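# Screw a lid onto the housing, then rack the tools

## Task

Take the lid from the tray and lay it flat on the housing's rim, with the block under the lid sitting inside the opening. Put a screw from the screw feeder through every hole in the lid and tighten each one. A screw counts as tight only when the driver motor turned it in and halted on its own (the result shows driver_stopped_at_torque=1); after that, do not turn or shift it. Any screw that was pushed in rather than turned must be fully backed out and driven again. No screw may be left inside the housing. The lid is too wide for grip50, so use grip85. Afterwards, release everything, hang every tool back in the stand slot it came from, and move the arm well away from the tools. A tool locked to the arm counts as part of the arm.

## Robot and tools

ROBOT. One six-joint arm with a tool changer on its wrist. Three tools hang in forks on a stand, 180 mm apart: grip50 (small two-finger gripper), grip85 (wider gripper) and driver (screwdriver with a hex key and a suction sleeve). tool_id shows which one is locked on (grip50, grip85, driver or none).

FRAMES. The scene frame has its origin on the table top under the arm's base, +z up, +y to the left when facing along +x. Results give the changer face centre (end_effector_position, metres) and orientation (end_effector_quat_wxyz) in this frame. The face's own z axis points away from the arm. Offsets in mm along face axes: grip50 grip point (0, -25, 180); grip85 grip point (0, 0, 173) when closed, 13 mm closer when fully open; both close along face x. The hex key tip is at (66, 20, 345).

execute_actions(actions). A list of actions; each action is a table of at most 15 rows, one row per control step of 1/30 s. A short table repeats its last row until 15 steps are used. Each row has 16 numbers, all in [-1, 1], in this order: dx, dy, dz, rx, ry, rz, tool/lock, grip50_position, grip50_force_limit, grip50_speed, grip85_position, grip85_force_limit, grip85_speed, driver_spindle, driver_torque_limit, driver_sleeve_vacuum. The first six are an offset, not a pose: the target for the changer face relative to its measured pose at the beginning of that action, expressed in the face's own axes. Every row refers back to that same start pose, not to the previous row. Scale: 1.0 equals 0.6 m for dx, dy, dz, and 180 degrees for the rotation vector rx, ry, rz. Each step the command is clipped to 70 mm and 16 degrees from the measured pose, so large offsets need several actions. An empty list just returns state and images.

Tool numbers: lock positive locks, negative unlocks, 0 keeps the previous command (about 1 s each). Gripper position +1 is fully open (50 or 85 mm); -1 closes until stopped (pads meet near -0.65 for grip50, -0.8 for grip85). Force limits go from 20 N at -1 up to 185 N (grip50) or 235 N (grip85) at +1; speeds from about 20 to 150 mm/s. driver_spindle +1 means 500 rpm clockwise (screwing in), -1 reverse; it persists between calls, so finish actions with it at 0. driver_torque_limit maps -1..+1 to 0.3..1.2 N m. driver_sleeve_vacuum above 0.01 turns suction on and holds a screw; anything else releases it. Tool commands only act while that tool is locked and ready.

move(target, speed, blocking). target is a single 16-number row as above; its first six are an offset from the pose in the latest result that reported one. Straight path, 0.5 to 10 s; speed in m/s from 0.002 to 0.5 (default 0.25), rotation up to twice that in rad/s. It does not avoid obstacles and may overshoot the set speed. blocking=false returns after 0.5 s; then use wait or stop before sending anything else. The extra move: line says done, off_target, moving, held or fault, plus limits (paced = clipped, held = some steps blocked) and distance to target.

wait(seconds) runs 0 to 10 s holding the last command. stop brakes a running move. zoom_image(camera, region) enlarges [x0, y0, x1, y1] pixels, at most 504 by 504, of cam_high (896x504), cam_low (896x504) or cam_wrist (504x504). finished_scene(scene) ends the current scene, given its number; irreversible.

TOOL CHANGE. Bring the face flat onto the plate within about 1 mm and 1 degree, with face -y toward the fork's open side. When plate_near is 1, lock and wait for locked=1; readings show n/a until the tool is ready (a gripper cycles shut then open by itself). To remove: lift 10-30 mm (about 20), slide at least 110 mm out along face -y, then rise. Return by the reverse path; when in_stand=1, keep still, unlock, wait for unlocked=1. Unlocking elsewhere is refused (unlock_refused=1). The driver's muffler passes just outside the fork arm on face +x.

GRIPPING. Send -1 and keep it; object_status 2 means holding (0 moving, 1 stopped opening, 3 at position or pads met). grip50 opening is about (250 - measured) x 0.202 mm; grip85 counts: 78 = 60 mm, 130 = 40 mm, 180 = 20 mm, 230 = closed.

SCREWING. Press the key onto the screw head plus 2 mm, rotate slowly (spindle within ±0.2) to engage, and follow the screw down 0.7 mm per turn. The motor halts at 95 % of the torque limit and driver_stopped_at_torque reads 1; restart needs spindle at 0 or below for 0.5 s. driver_screw_detected=1 means a screw is held by suction; driver_turns counts turns in. If loosening doesn't lower driver_turns, increase the torque limit.

RESULTS. Also shown: Hand target, pose unreachable (clearance check intervened), step readings with HELD, joint torques, MOTOR HOT / OVER-TEMPERATURE FAULT, camera calibration changes.

AVOID. Dropping things, knocking anything off the table (fails), slams and hard pushes. Joint load limits (N m): 54, 54, 45, 24.3, 17.1, 17.1, including held weight; hitting one causes a torque fault that backs off, freezes 10 s and skips the rest of the call. Don't hold loads long (motor heat). Loose objects may be nudged occasionally.

Each tool is called after "Emit:" by a JSON object that holds its "api" and its "payload".

## Session

Emit:
{"api": "execute_actions", "payload": {"actions": []}}

Scene clock: 0.00 s.
end_effector_position=(+0.4586, -0.0205, +0.3200) locked=0 unlocked=1 plate_near=0 in_stand=0 unlock_refused=0 tool_id=none grip50_position_measured=n/a grip50_object_status=n/a grip85_position_measured=n/a grip85_object_status=n/a driver_sleeve_vacuum_kpa=n/a driver_screw_detected=n/a driver_stopped_at_torque=n/a driver_turns=n/a end_effector_quat_wxyz=(-0.002, +0.721, +0.693, +0.003) end_effector_velocity=(+0.001, +0.000, +0.000) end_effector_angular_velocity=(-0.000, -0.002, +0.001)
Joint positions: [-0.001 -0.271 -0.835  0.002 -0.563 -0.003]
Joint velocities: [ 0.001  0.    -0.001 -0.     0.002 -0.   ]
Joint torques (N m, as the arm reports them, + toward a larger angle): no reading
Motor temperatures (°C, as the motors report them): [30 29 35 32 39 39]
Hand target: +0.459, -0.021, +0.320; -0.002, +0.721, +0.693, +0.003

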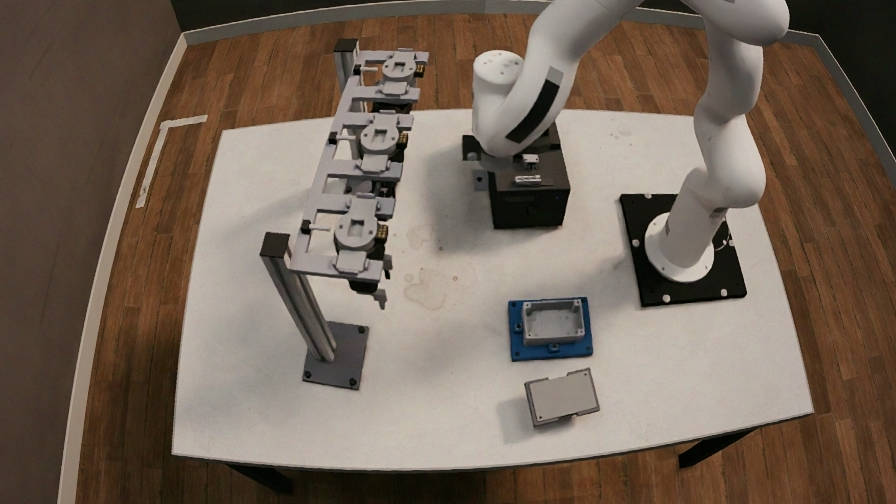

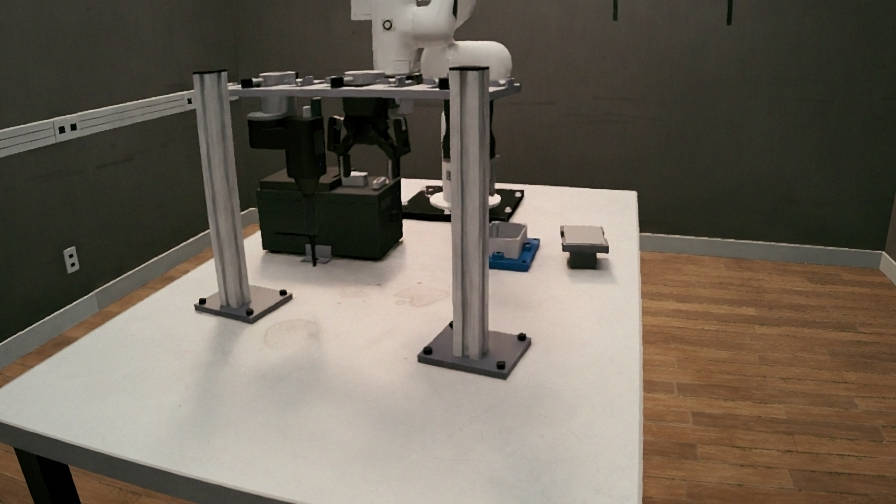

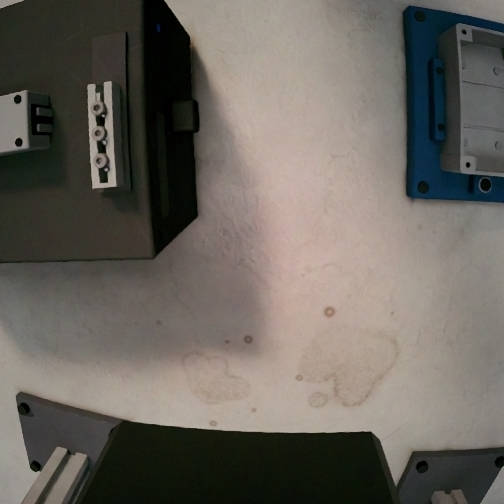

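Emit:
{"api": "zoom_image", "payload": {"camera": "cam_high", "region": [240, 20, 600, 320]}}

Emit:
{"api": "zoom_image", "payload": {"camera": "cam_high", "region": [460, 260, 660, 450]}}

Emit:
{"api": "zoom_image", "payload": {"camera": "cam_low", "region": [180, 50, 640, 310]}}

Region (240, 20, 600, 320) of cam_high's 896x504 image, scaled by 1.400, with more detail than that image has.

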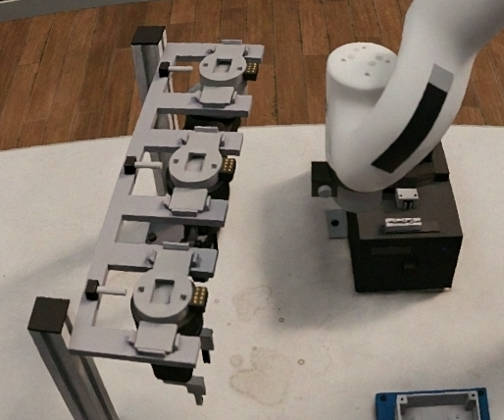

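Region (460, 260, 660, 450) of cam_high's 896x504 image, scaled by 2.520, with more detail than that image has; it fills the top 479 rows of this view, and the rest is white.

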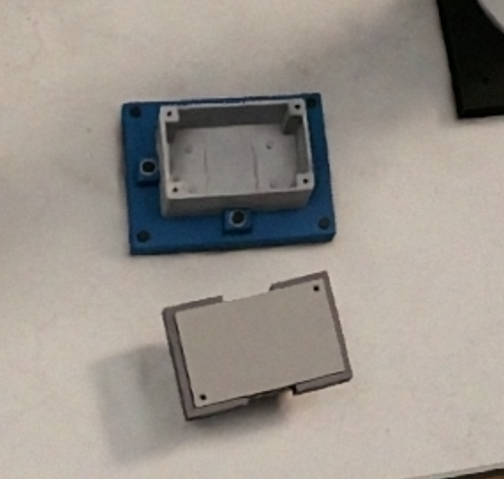

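Region (180, 50, 640, 310) of cam_low's 896x504 image, scaled by 1.096, with more detail than that image has; it fills the top 285 rows of this view, and the rest is white.

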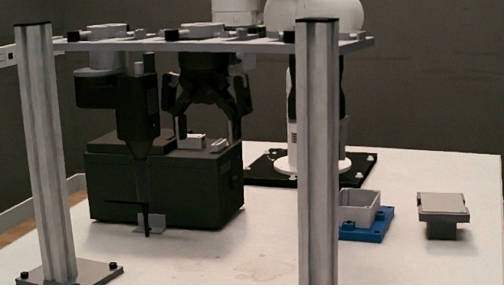

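Emit:
{"api": "move", "payload": {"target": [0.03,0.07,-0.42,0,0,-0.0127,0,0,0,0,0,0,0,0,0,0], "speed": 0.3}}

Scene clock: 65.57 s.
end_effector_position=(+0.5009, -0.0057, +0.5716) locked=0 unlocked=1 plate_near=0 in_stand=0 unlock_refused=0 tool_id=none grip50_position_measured=n/a grip50_object_status=n/a grip85_position_measured=n/a grip85_object_status=n/a driver_sleeve_vacuum_kpa=n/a driver_screw_detected=n/a driver_stopped_at_torque=n/a driver_turns=n/a end_effector_quat_wxyz=(-0.002, +0.707, +0.707, +0.003) end_effector_velocity=(+0.001, -0.000, +0.003) end_effector_angular_velocity=(+0.000, -0.003, -0.001)
Joint positions: [ 0.035 -0.132 -1.278  0.002 -1.145 -0.007]
Joint velocities: [-0.    -0.    -0.007  0.    -0.003  0.   ]
Joint torques (N m, as the arm reports them, + toward a larger angle): [ -1.59  26.97 -18.1    0.71   0.    -0.2 ]
Motor temperatures (°C, as the motors report them): [30 30 36 32 39 39]
Hand target: +0.501, -0.006, +0.572; -0.002, +0.707, +0.707, +0.003
Off the commanded pose: 0.001 m, 0 deg.
move: done
camera_calibration (this result's frames):
cam_wrist: T_world_to_cam=[[-0.043515, 0.999043, -0.00450593, 0.0261734], [0.970052, 0.0433302, 0.239003, -0.562634], [0.238969, 0.00602923, -0.971008, 0.48175], [0, 0, 0, 1]] pos_world=[0.431799, -0.00467393, 0.602372]

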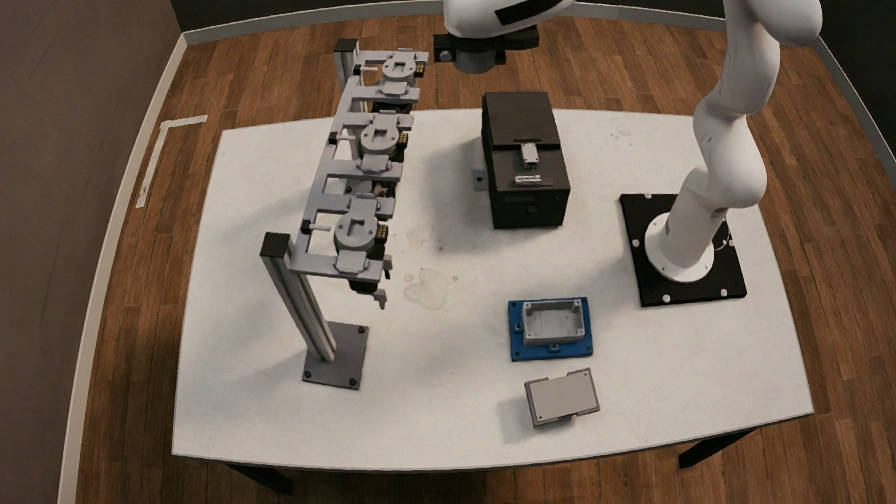

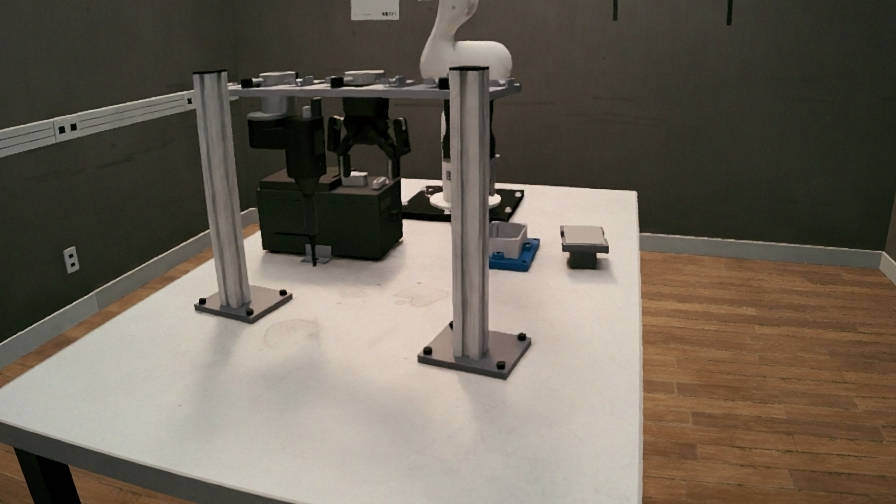

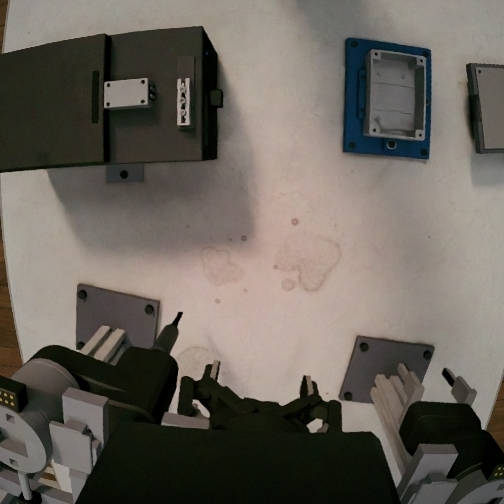

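Emit:
{"api": "move", "payload": {"target": [-0.005,0.22,0,0,0,0,0,0,0,0,0,0,0,0,0,0], "speed": 0.3}}

Scene clock: 87.40 s.
end_effector_position=(+0.6326, -0.0089, +0.5719) locked=0 unlocked=1 plate_near=0 in_stand=0 unlock_refused=0 tool_id=none grip50_position_measured=n/a grip50_object_status=n/a grip85_position_measured=n/a grip85_object_status=n/a driver_sleeve_vacuum_kpa=n/a driver_screw_detected=n/a driver_stopped_at_torque=n/a driver_turns=n/a end_effector_quat_wxyz=(-0.002, +0.707, +0.707, +0.003) end_effector_velocity=(+0.001, -0.000, -0.000) end_effector_angular_velocity=(-0.000, +0.002, -0.001)
Joint positions: [ 0.031 -0.483 -1.721  0.002 -1.237 -0.01 ]
Joint velocities: [-0.    -0.005 -0.006 -0.    -0.003  0.   ]
Joint torques (N m, as the arm reports them, + toward a larger angle): [ -0.66  43.38 -17.84   0.21  -0.05  -0.17]
Motor temperatures (°C, as the motors report them): [30 30 36 32 39 39]
Hand target: +0.633, -0.009, +0.572; -0.002, +0.707, +0.707, +0.003
Off the commanded pose: 0.000 m, 0 deg.
move: done
camera_calibration (this result's frames):
cam_wrist: T_world_to_cam=[[-0.0436701, 0.999036, -0.0044703, 0.0351325], [0.969988, 0.0434708, 0.239235, -0.690447], [0.239199, 0.00611129, -0.970951, 0.450348], [0, 0, 0, 1]] pos_world=[0.563537, -0.00783656, 0.602603]

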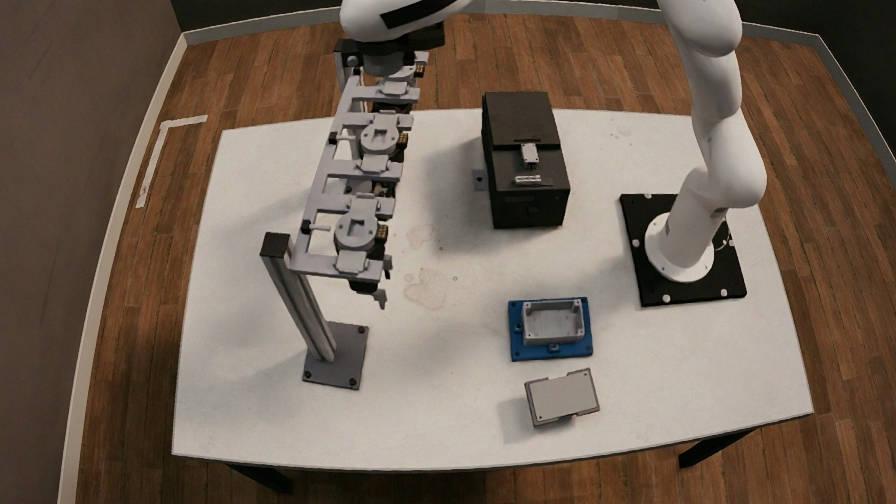

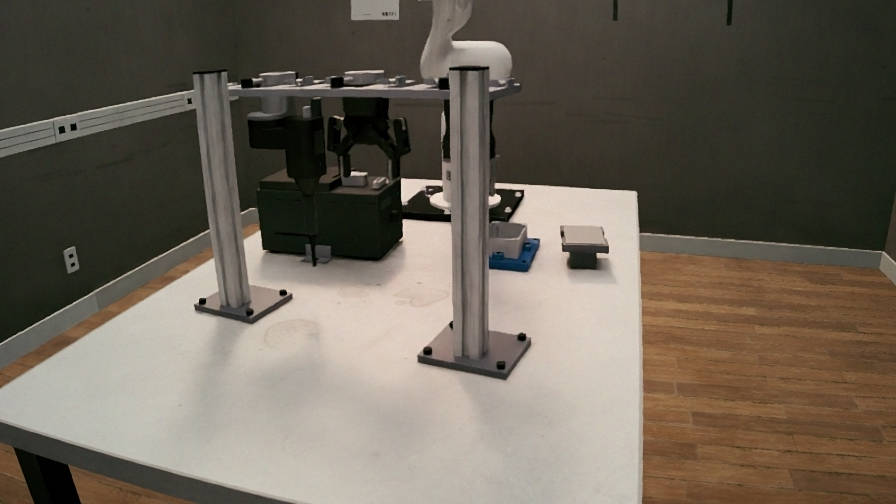

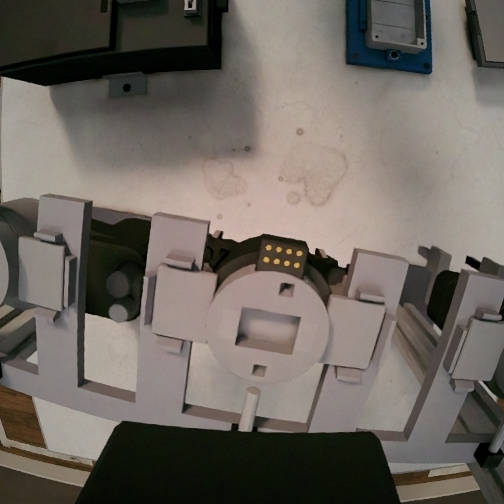

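Emit:
{"api": "zoom_image", "payload": {"camera": "cam_wrist", "region": [130, 200, 420, 430]}}

Region (130, 200, 420, 430) of cam_wrist's 504x504 image, scaled by 1.738, with more detail than that image has; it fills the top 400 rows of this view, and the rest is white.

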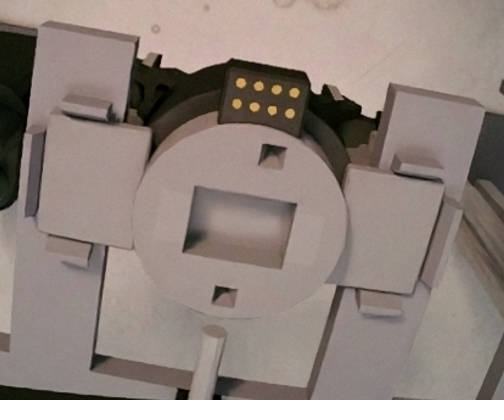

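Emit:
{"api": "move", "payload": {"target": [0.017,0.02,0.12,0,0,0.047,0,0,0,0,0,0,0,0,0,0], "speed": 0.2}}

Scene clock: 148.43 s.
end_effector_position=(+0.6447, +0.0017, +0.5004) locked=0 unlocked=1 plate_near=0 in_stand=0 unlock_refused=0 tool_id=none grip50_position_measured=n/a grip50_object_status=n/a grip85_position_measured=n/a grip85_object_status=n/a driver_sleeve_vacuum_kpa=n/a driver_screw_detected=n/a driver_stopped_at_torque=n/a driver_turns=n/a end_effector_quat_wxyz=(-0.002, +0.757, +0.653, +0.003) end_effector_velocity=(+0.000, +0.001, -0.001) end_effector_angular_velocity=(-0.001, -0.002, -0.001)
Joint positions: [ 0.047 -0.53  -1.629  0.002 -1.097  0.153]
Joint velocities: [ 0.001 -0.001  0.002 -0.001  0.004  0.003]
Joint torques (N m, as the arm reports them, + toward a larger angle): [ -2.02  46.06 -18.46   0.25  -0.03  -0.44]
Motor temperatures (°C, as the motors report them): [30 31 37 32 39 39]
Hand target: +0.645, +0.002, +0.500; -0.002, +0.757, +0.653, +0.003
Off the commanded pose: 0.000 m, 0 deg.
move: done
camera_calibration (this result's frames):
cam_wrist: T_world_to_cam=[[0.103802, 0.994589, -0.00424765, -0.0703943], [0.965962, -0.099795, 0.238661, -0.68238], [0.236946, -0.0288766, -0.971094, 0.37956], [0, 0, 0, 1]] pos_world=[0.576525, 0.0128757, 0.531147]

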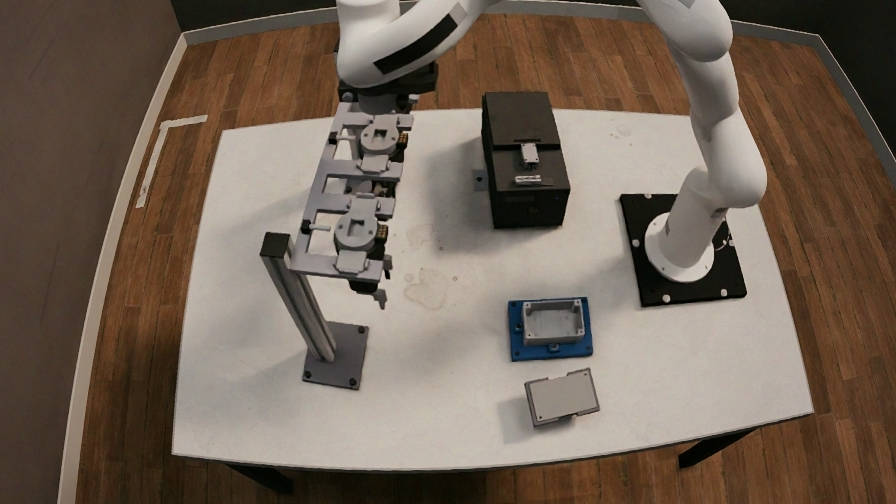

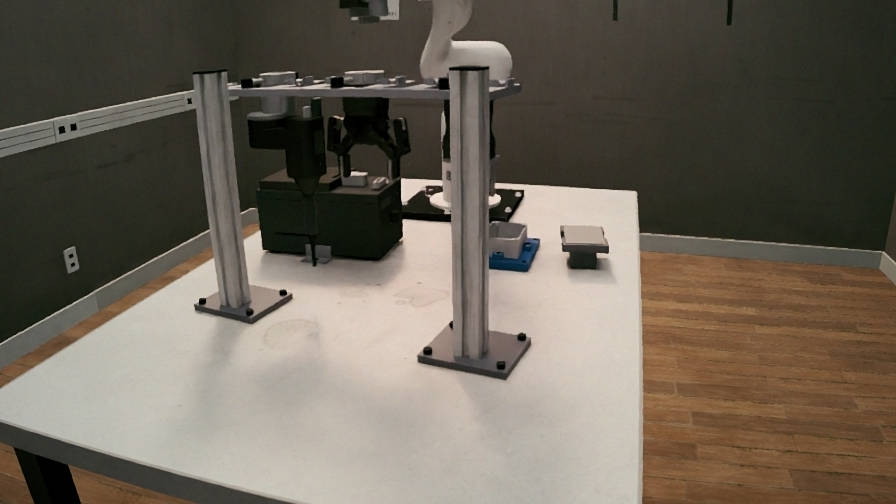

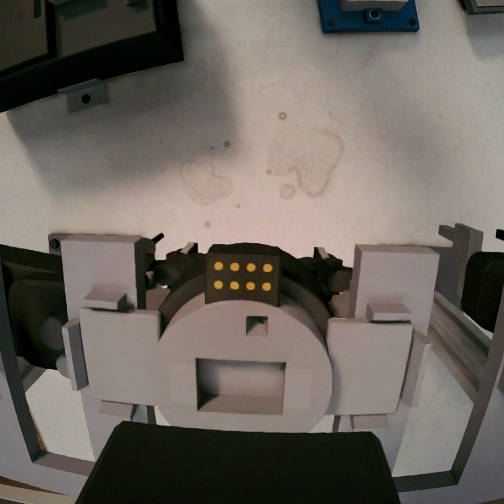

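Emit:
{"api": "zoom_image", "payload": {"camera": "cam_wrist", "region": [50, 220, 450, 440]}}

Region (50, 220, 450, 440) of cam_wrist's 504x504 image, scaled by 1.260, with more detail than that image has; it fills the top 277 rows of this view, and the rest is white.

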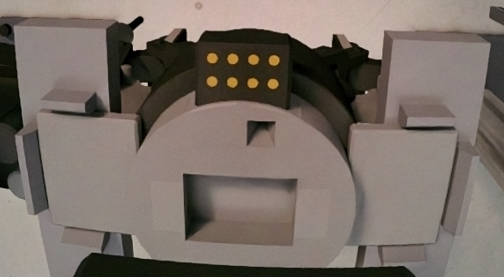

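Emit:
{"api": "move", "payload": {"target": [-0.001,0.003,0.067,0,0,0.002,0,0,0,0,0,0,0,0,0,0], "speed": 0.1}}

Emit:
{"api": "zoom_image", "payload": {"camera": "cam_low", "region": [290, 0, 450, 130]}}

Emit:
{"api": "zoom_image", "payload": {"camera": "cam_high", "region": [320, 60, 460, 180]}}

Scene clock: 182.23 s.
end_effector_position=(+0.6465, +0.0011, +0.4604) locked=0 unlocked=1 plate_near=0 in_stand=0 unlock_refused=0 tool_id=none grip50_position_measured=n/a grip50_object_status=n/a grip85_position_measured=n/a grip85_object_status=n/a driver_sleeve_vacuum_kpa=n/a driver_screw_detected=n/a driver_stopped_at_torque=n/a driver_turns=n/a end_effector_quat_wxyz=(-0.002, +0.759, +0.651, +0.003) end_effector_velocity=(-0.000, +0.001, -0.001) end_effector_angular_velocity=(-0.000, +0.000, +0.001)
Joint positions: [ 0.045 -0.554 -1.573  0.002 -1.018  0.158]
Joint velocities: [ 0.001 -0.001  0.001 -0.     0.002  0.   ]
Joint torques (N m, as the arm reports them, + toward a larger angle): [ -1.3   47.43 -17.62   0.3   -0.11  -0.27]
Motor temperatures (°C, as the motors report them): [30 31 37 32 39 39]
Hand target: +0.646, +0.001, +0.460; -0.002, +0.759, +0.651, +0.003
Off the commanded pose: 0.000 m, 0 deg.
move: done
camera_calibration (this result's frames):
cam_wrist: T_world_to_cam=[[0.110156, 0.993905, -0.00426605, -0.0742242], [0.965244, -0.105954, 0.23891, -0.674263], [0.237002, -0.030435, -0.971032, 0.340268], [0, 0, 0, 1]] pos_world=[0.57836, 0.0126873, 0.491182]

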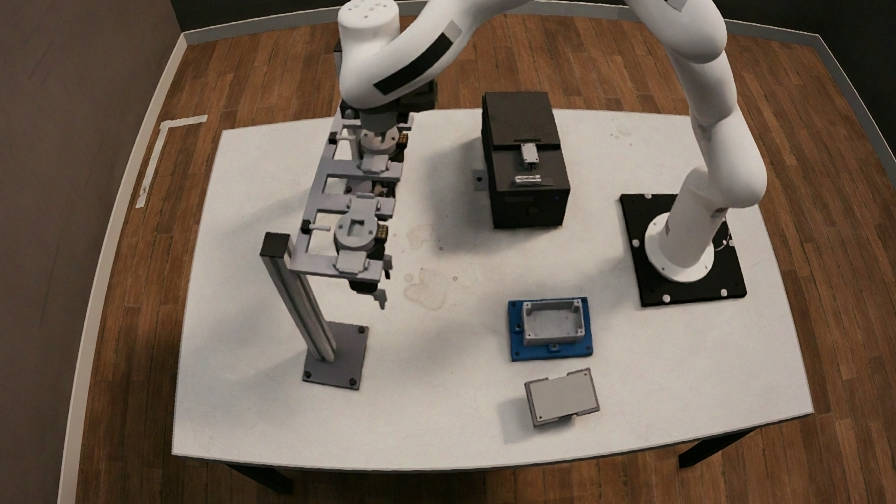

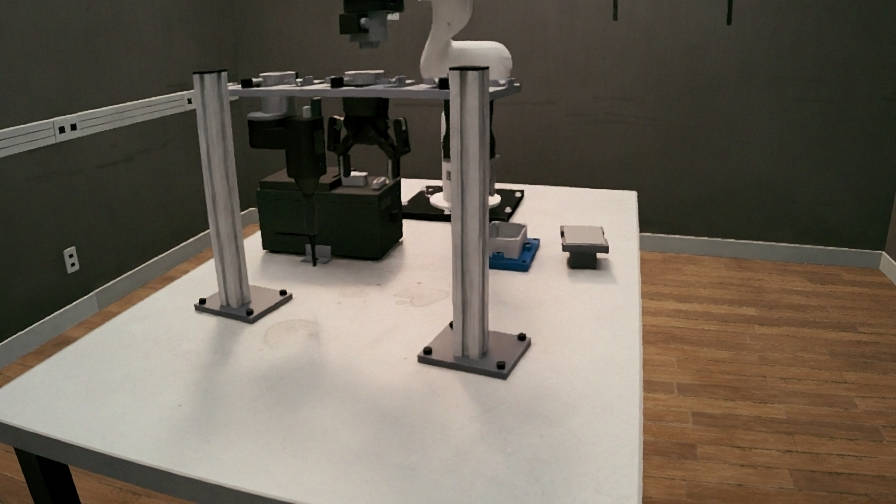

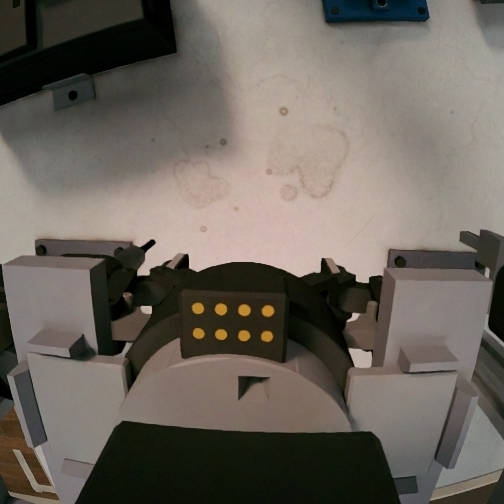

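Region (290, 0, 450, 130) of cam_low's 896x504 image, scaled by 3.150, with more detail than that image has; it fills the top 410 rows of this view, and the rest is white.

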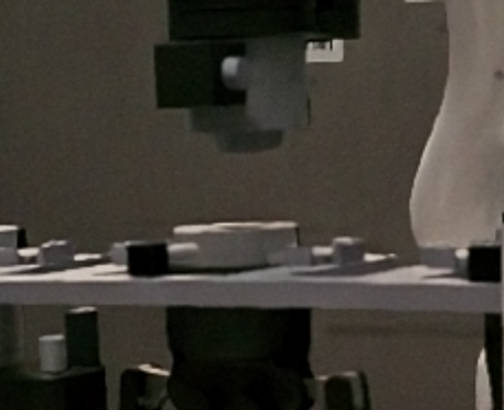

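Region (320, 60, 460, 180) of cam_high's 896x504 image, scaled by 3.600, with more detail than that image has; it fills the top 432 rows of this view, and the rest is white.

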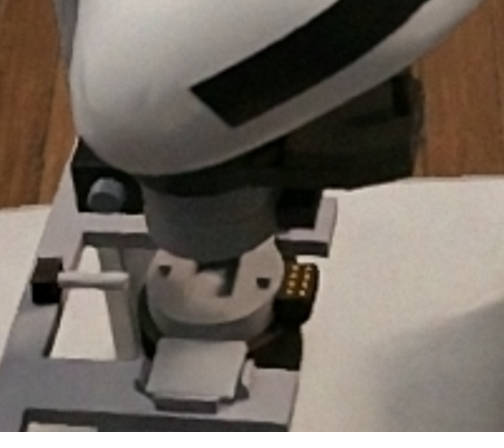

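Emit:
{"api": "move", "payload": {"target": [-0.0017,0.009,0.047,0,0,0,0,0,0,0,0,0,0,0,0,0], "speed": 0.06}}

Emit:
{"api": "zoom_image", "payload": {"camera": "cam_low", "region": [320, 20, 420, 100]}}

Emit:
{"api": "zoom_image", "payload": {"camera": "cam_high", "region": [340, 90, 440, 180]}}

Scene clock: 232.33 s.
end_effector_position=(+0.6517, -0.0006, +0.4324) locked=0 unlocked=1 plate_near=0 in_stand=0 unlock_refused=0 tool_id=none grip50_position_measured=n/a grip50_object_status=n/a grip85_position_measured=n/a grip85_object_status=n/a driver_sleeve_vacuum_kpa=n/a driver_screw_detected=n/a driver_stopped_at_torque=n/a driver_turns=n/a end_effector_quat_wxyz=(-0.002, +0.759, +0.651, +0.003) end_effector_velocity=(+0.001, -0.000, +0.000) end_effector_angular_velocity=(-0.000, -0.005, -0.000)
Joint positions: [ 0.042 -0.585 -1.556  0.002 -0.969  0.155]
Joint velocities: [-0.    -0.    -0.001 -0.     0.004 -0.   ]
Joint torques (N m, as the arm reports them, + toward a larger angle): [  0.27  47.5  -17.7   -0.09  -0.06  -0.26]
Motor temperatures (°C, as the motors report them): [30 31 37 32 39 39]
Hand target: +0.652, -0.001, +0.432; -0.002, +0.759, +0.651, +0.003
Off the commanded pose: 0.000 m, 0 deg.
move: done
camera_calibration (this result's frames):
cam_wrist: T_world_to_cam=[[0.110225, 0.993897, -0.00428852, -0.073294], [0.965188, -0.106009, 0.239111, -0.672845], [0.237197, -0.0304953, -0.970983, 0.311618], [0, 0, 0, 1]] pos_world=[0.583586, 0.0110218, 0.463146]

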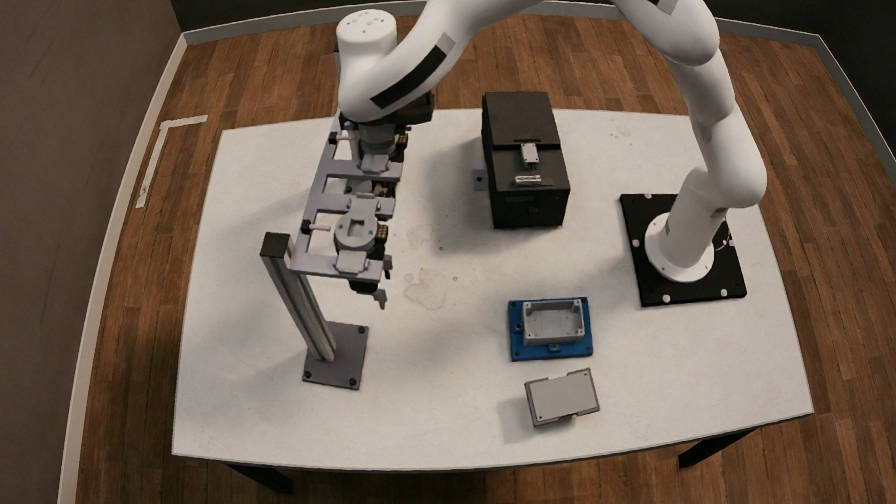

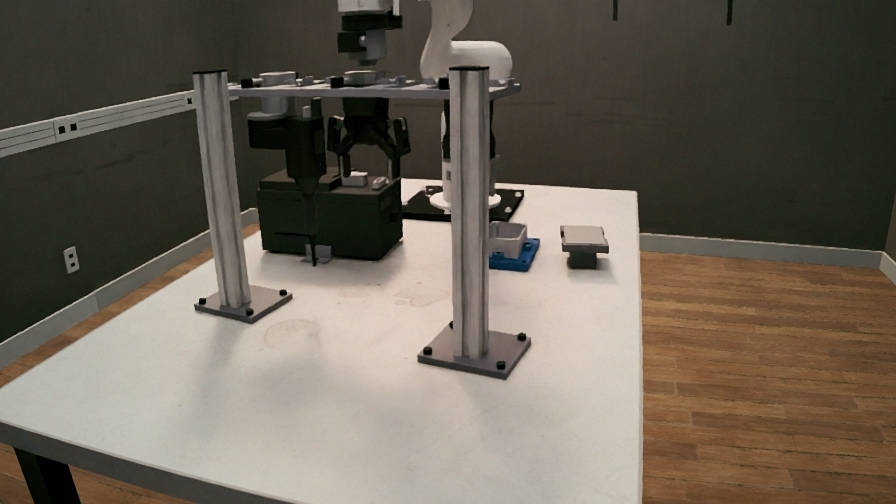

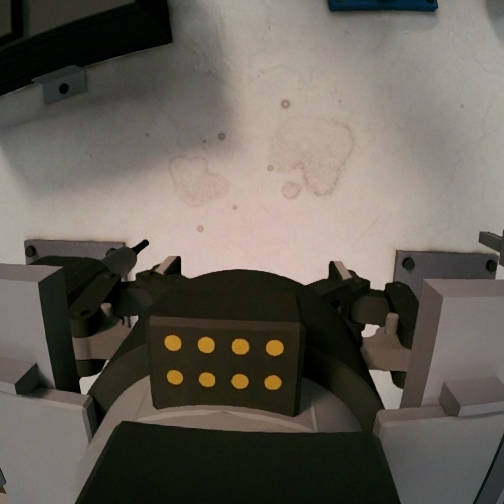

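Region (320, 20, 420, 100) of cam_low's 896x504 image, scaled by 5.040, with more detail than that image has; it fills the top 403 rows of this view, and the rest is white.

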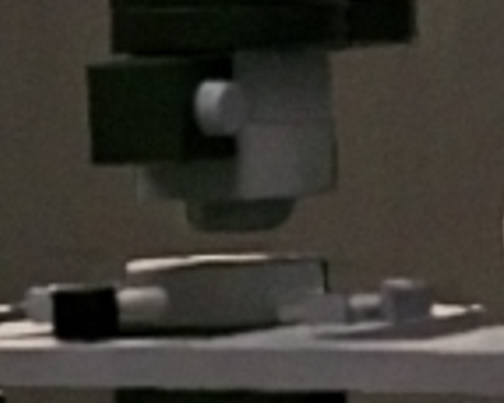

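Region (340, 90, 440, 180) of cam_high's 896x504 image, scaled by 5.040, with more detail than that image has; it fills the top 454 rows of this view, and the rest is white.

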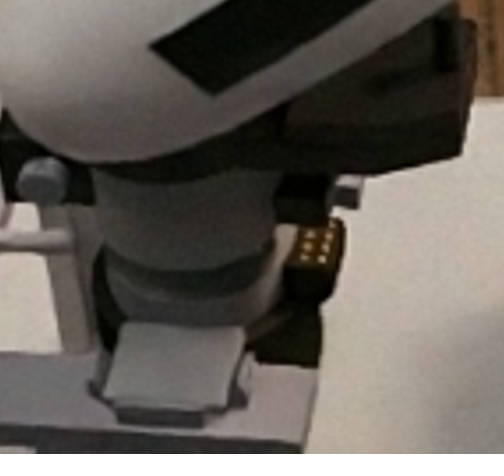

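Emit:
{"api": "move", "payload": {"target": [-0.0062,0.001,0.013,0,0,0,0,0,0,0,0,0,0,0,0,0], "speed": 0.03}}

Emit:
{"api": "zoom_image", "payload": {"camera": "cam_low", "region": [320, 20, 420, 100]}}

Scene clock: 301.83 s.
end_effector_position=(+0.6517, -0.0043, +0.4246) locked=0 unlocked=1 plate_near=0 in_stand=0 unlock_refused=0 tool_id=none grip50_position_measured=n/a grip50_object_status=n/a grip85_position_measured=n/a grip85_object_status=n/a driver_sleeve_vacuum_kpa=n/a driver_screw_detected=n/a driver_stopped_at_torque=n/a driver_turns=n/a end_effector_quat_wxyz=(-0.002, +0.759, +0.651, +0.003) end_effector_velocity=(+0.000, +0.000, +0.000) end_effector_angular_velocity=(+0.001, +0.000, +0.001)
Joint positions: [ 0.037 -0.591 -1.547  0.002 -0.954  0.149]
Joint velocities: [ 0.    -0.    -0.001  0.001 -0.    -0.001]
Joint torques (N m, as the arm reports them, + toward a larger angle): [ -1.07  48.51 -17.4    0.39  -0.04  -0.25]
Motor temperatures (°C, as the motors report them): [30 31 37 32 39 39]
Hand target: +0.652, -0.004, +0.425; -0.002, +0.759, +0.651, +0.003
Off the commanded pose: 0.000 m, 0 deg.
move: done
camera_calibration (this result's frames):
cam_wrist: T_world_to_cam=[[0.110251, 0.993894, -0.00431066, -0.0696587], [0.965182, -0.106028, 0.239125, -0.671416], [0.237208, -0.0305242, -0.970979, 0.303942], [0, 0, 0, 1]] pos_world=[0.583622, 0.00732175, 0.455374]

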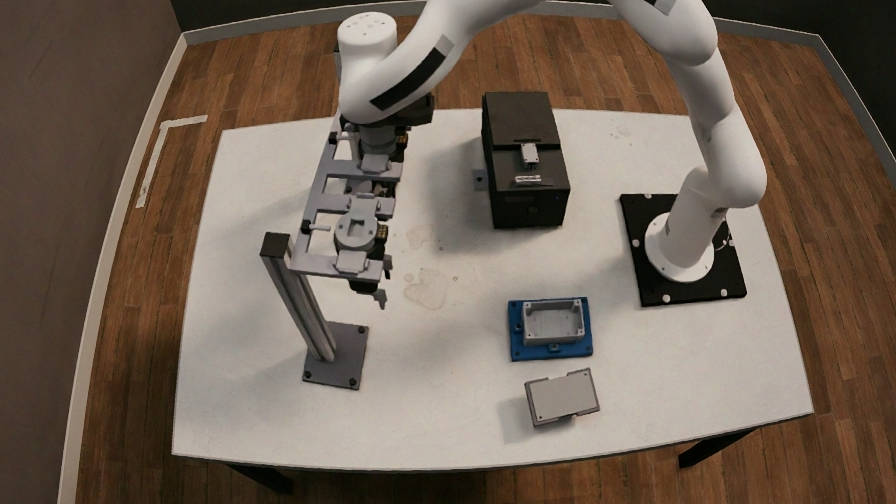

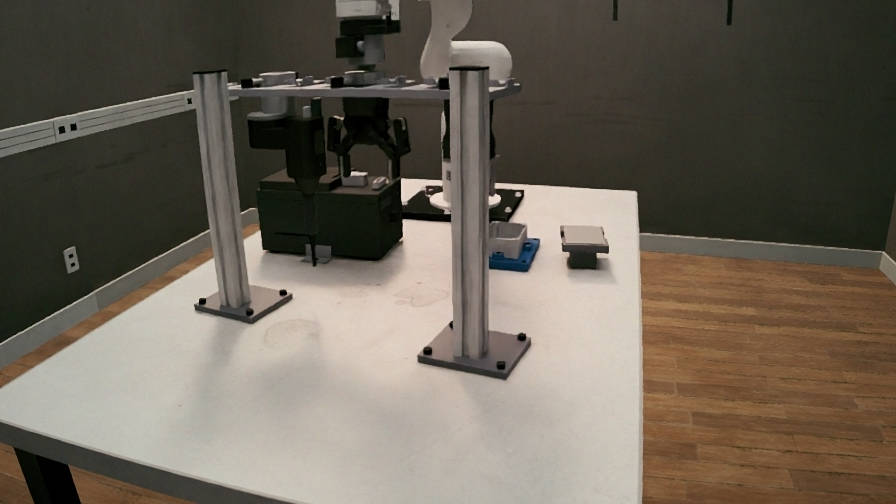

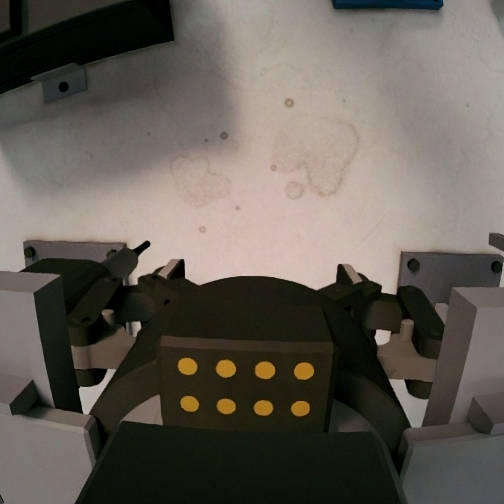

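Region (320, 20, 420, 100) of cam_low's 896x504 image, scaled by 5.040, with more detail than that image has; it fills the top 403 rows of this view, and the rest is white.

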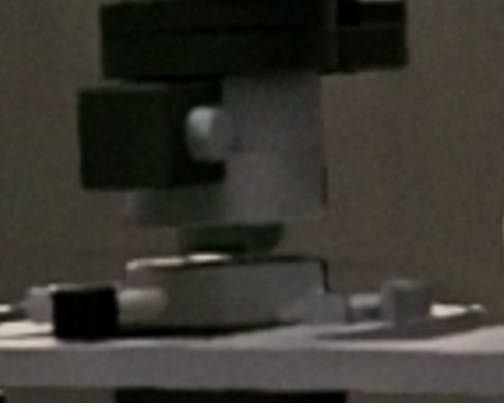

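Emit:
{"api": "move", "payload": {"target": [0,0,0.015,0,0,0,0,0,0,0,0,0,0,0,0,0], "speed": 0.01}}

Scene clock: 315.50 s.
end_effector_position=(+0.6518, -0.0043, +0.4157) locked=0 unlocked=1 plate_near=0 in_stand=0 unlock_refused=0 tool_id=none grip50_position_measured=n/a grip50_object_status=n/a grip85_position_measured=n/a grip85_object_status=n/a driver_sleeve_vacuum_kpa=n/a driver_screw_detected=n/a driver_stopped_at_torque=n/a driver_turns=n/a end_effector_quat_wxyz=(-0.002, +0.759, +0.651, +0.003) end_effector_velocity=(-0.000, +0.000, -0.001) end_effector_angular_velocity=(+0.000, -0.001, +0.000)
Joint positions: [ 0.037 -0.598 -1.536  0.002 -0.937  0.149]
Joint velocities: [ 0.    -0.     0.002  0.     0.003  0.   ]
Joint torques (N m, as the arm reports them, + toward a larger angle): [ -0.36  47.73 -17.66   0.3    0.02  -0.24]
Motor temperatures (°C, as the motors report them): [30 31 37 32 39 39]
Hand target: +0.652, -0.004, +0.416; -0.002, +0.759, +0.651, +0.003
Off the commanded pose: 0.000 m, 0 deg.
move: done
camera_calibration (this result's frames):
cam_wrist: T_world_to_cam=[[0.110388, 0.993879, -0.00436816, -0.069738], [0.965158, -0.106147, 0.239169, -0.669315], [0.237242, -0.0306175, -0.970968, 0.295274], [0, 0, 0, 1]] pos_world=[0.583642, 0.0073058, 0.446477]

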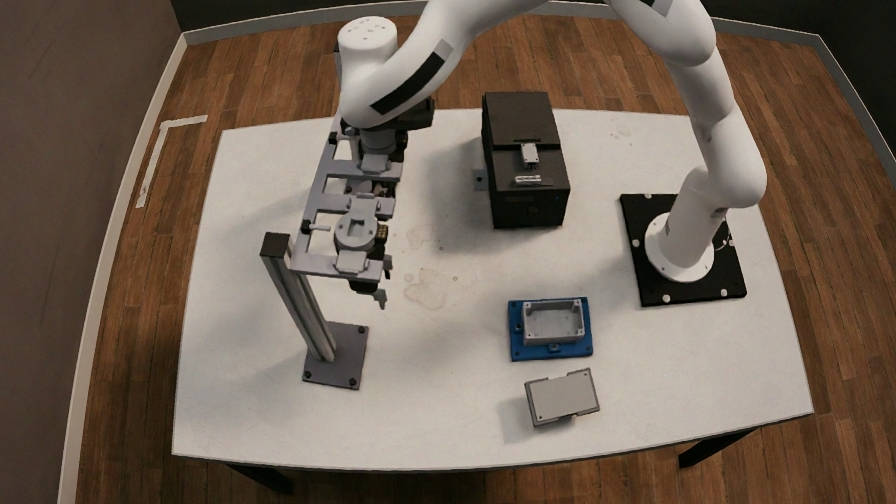

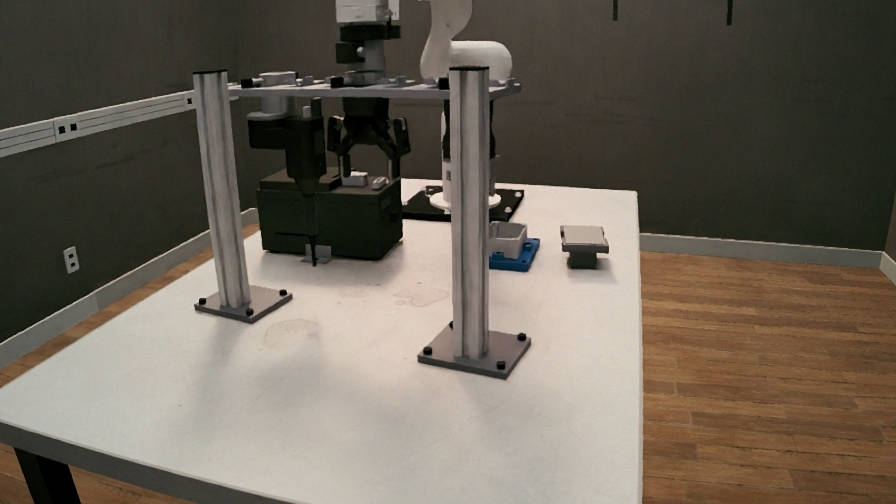

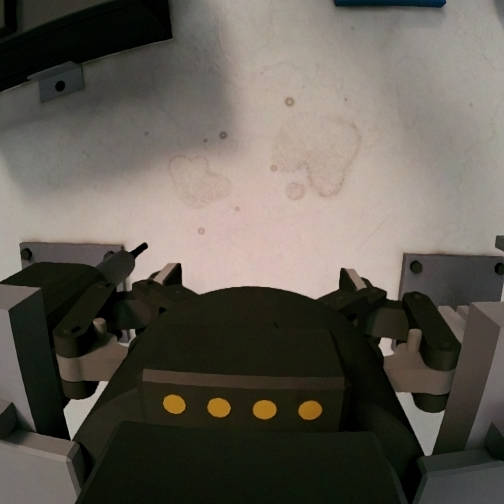

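Emit:
{"api": "move", "payload": {"target": [-0.0005,0,0.009,0,0,0,0,0,0,0,0,0,0,0,0,0], "speed": 0.008}}

Scene clock: 332.30 s.
end_effector_position=(+0.6519, -0.0045, +0.4115) locked=0 unlocked=1 plate_near=1 in_stand=1 unlock_refused=0 tool_id=none grip50_position_measured=n/a grip50_object_status=n/a grip85_position_measured=n/a grip85_object_status=n/a driver_sleeve_vacuum_kpa=n/a driver_screw_detected=n/a driver_stopped_at_torque=n/a driver_turns=n/a end_effector_quat_wxyz=(-0.001, +0.759, +0.651, +0.004) end_effector_velocity=(-0.000, -0.000, -0.001) end_effector_angular_velocity=(-0.000, +0.001, -0.000)
Joint positions: [ 0.036 -0.601 -1.531  0.002 -0.927  0.149]
Joint velocities: [-0.    -0.001  0.001 -0.     0.001  0.   ]
Joint torques (N m, as the arm reports them, + toward a larger angle): [ -0.5   32.83 -12.64   0.61   0.84  -0.28]
Motor temperatures (°C, as the motors report them): [30 31 37 32 39 39]
Hand target: +0.652, -0.005, +0.410; -0.002, +0.759, +0.651, +0.003
Off the commanded pose: 0.001 m, 0 deg.
move: done
camera_calibration (this result's frames):
cam_wrist: T_world_to_cam=[[0.110345, 0.993884, -0.00427287, -0.069569], [0.964853, -0.106088, 0.240423, -0.668768], [0.238499, -0.0306521, -0.970659, 0.290171], [0, 0, 0, 1]] pos_world=[0.583734, 0.00708964, 0.442147]

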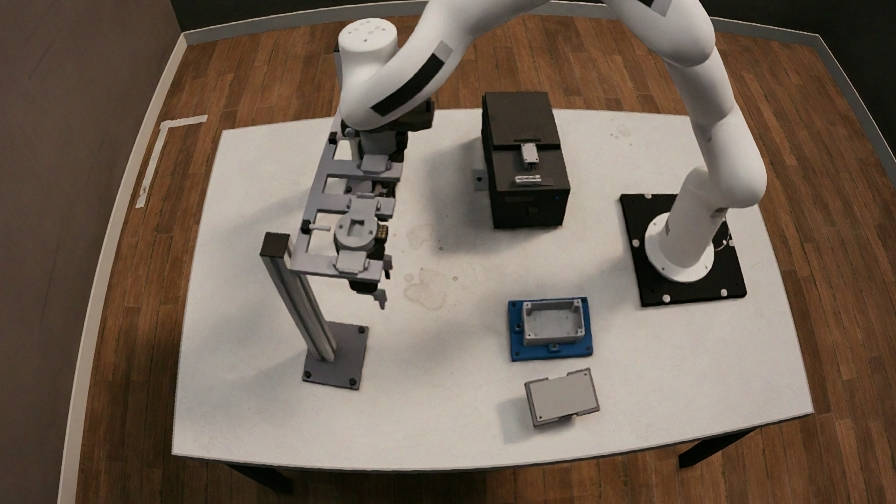

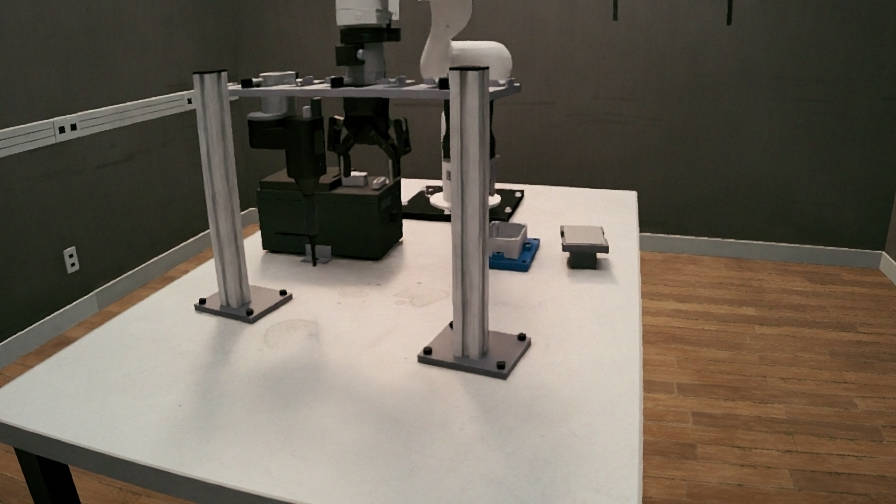

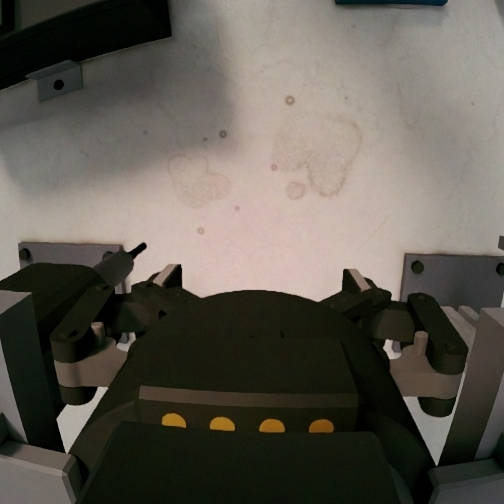

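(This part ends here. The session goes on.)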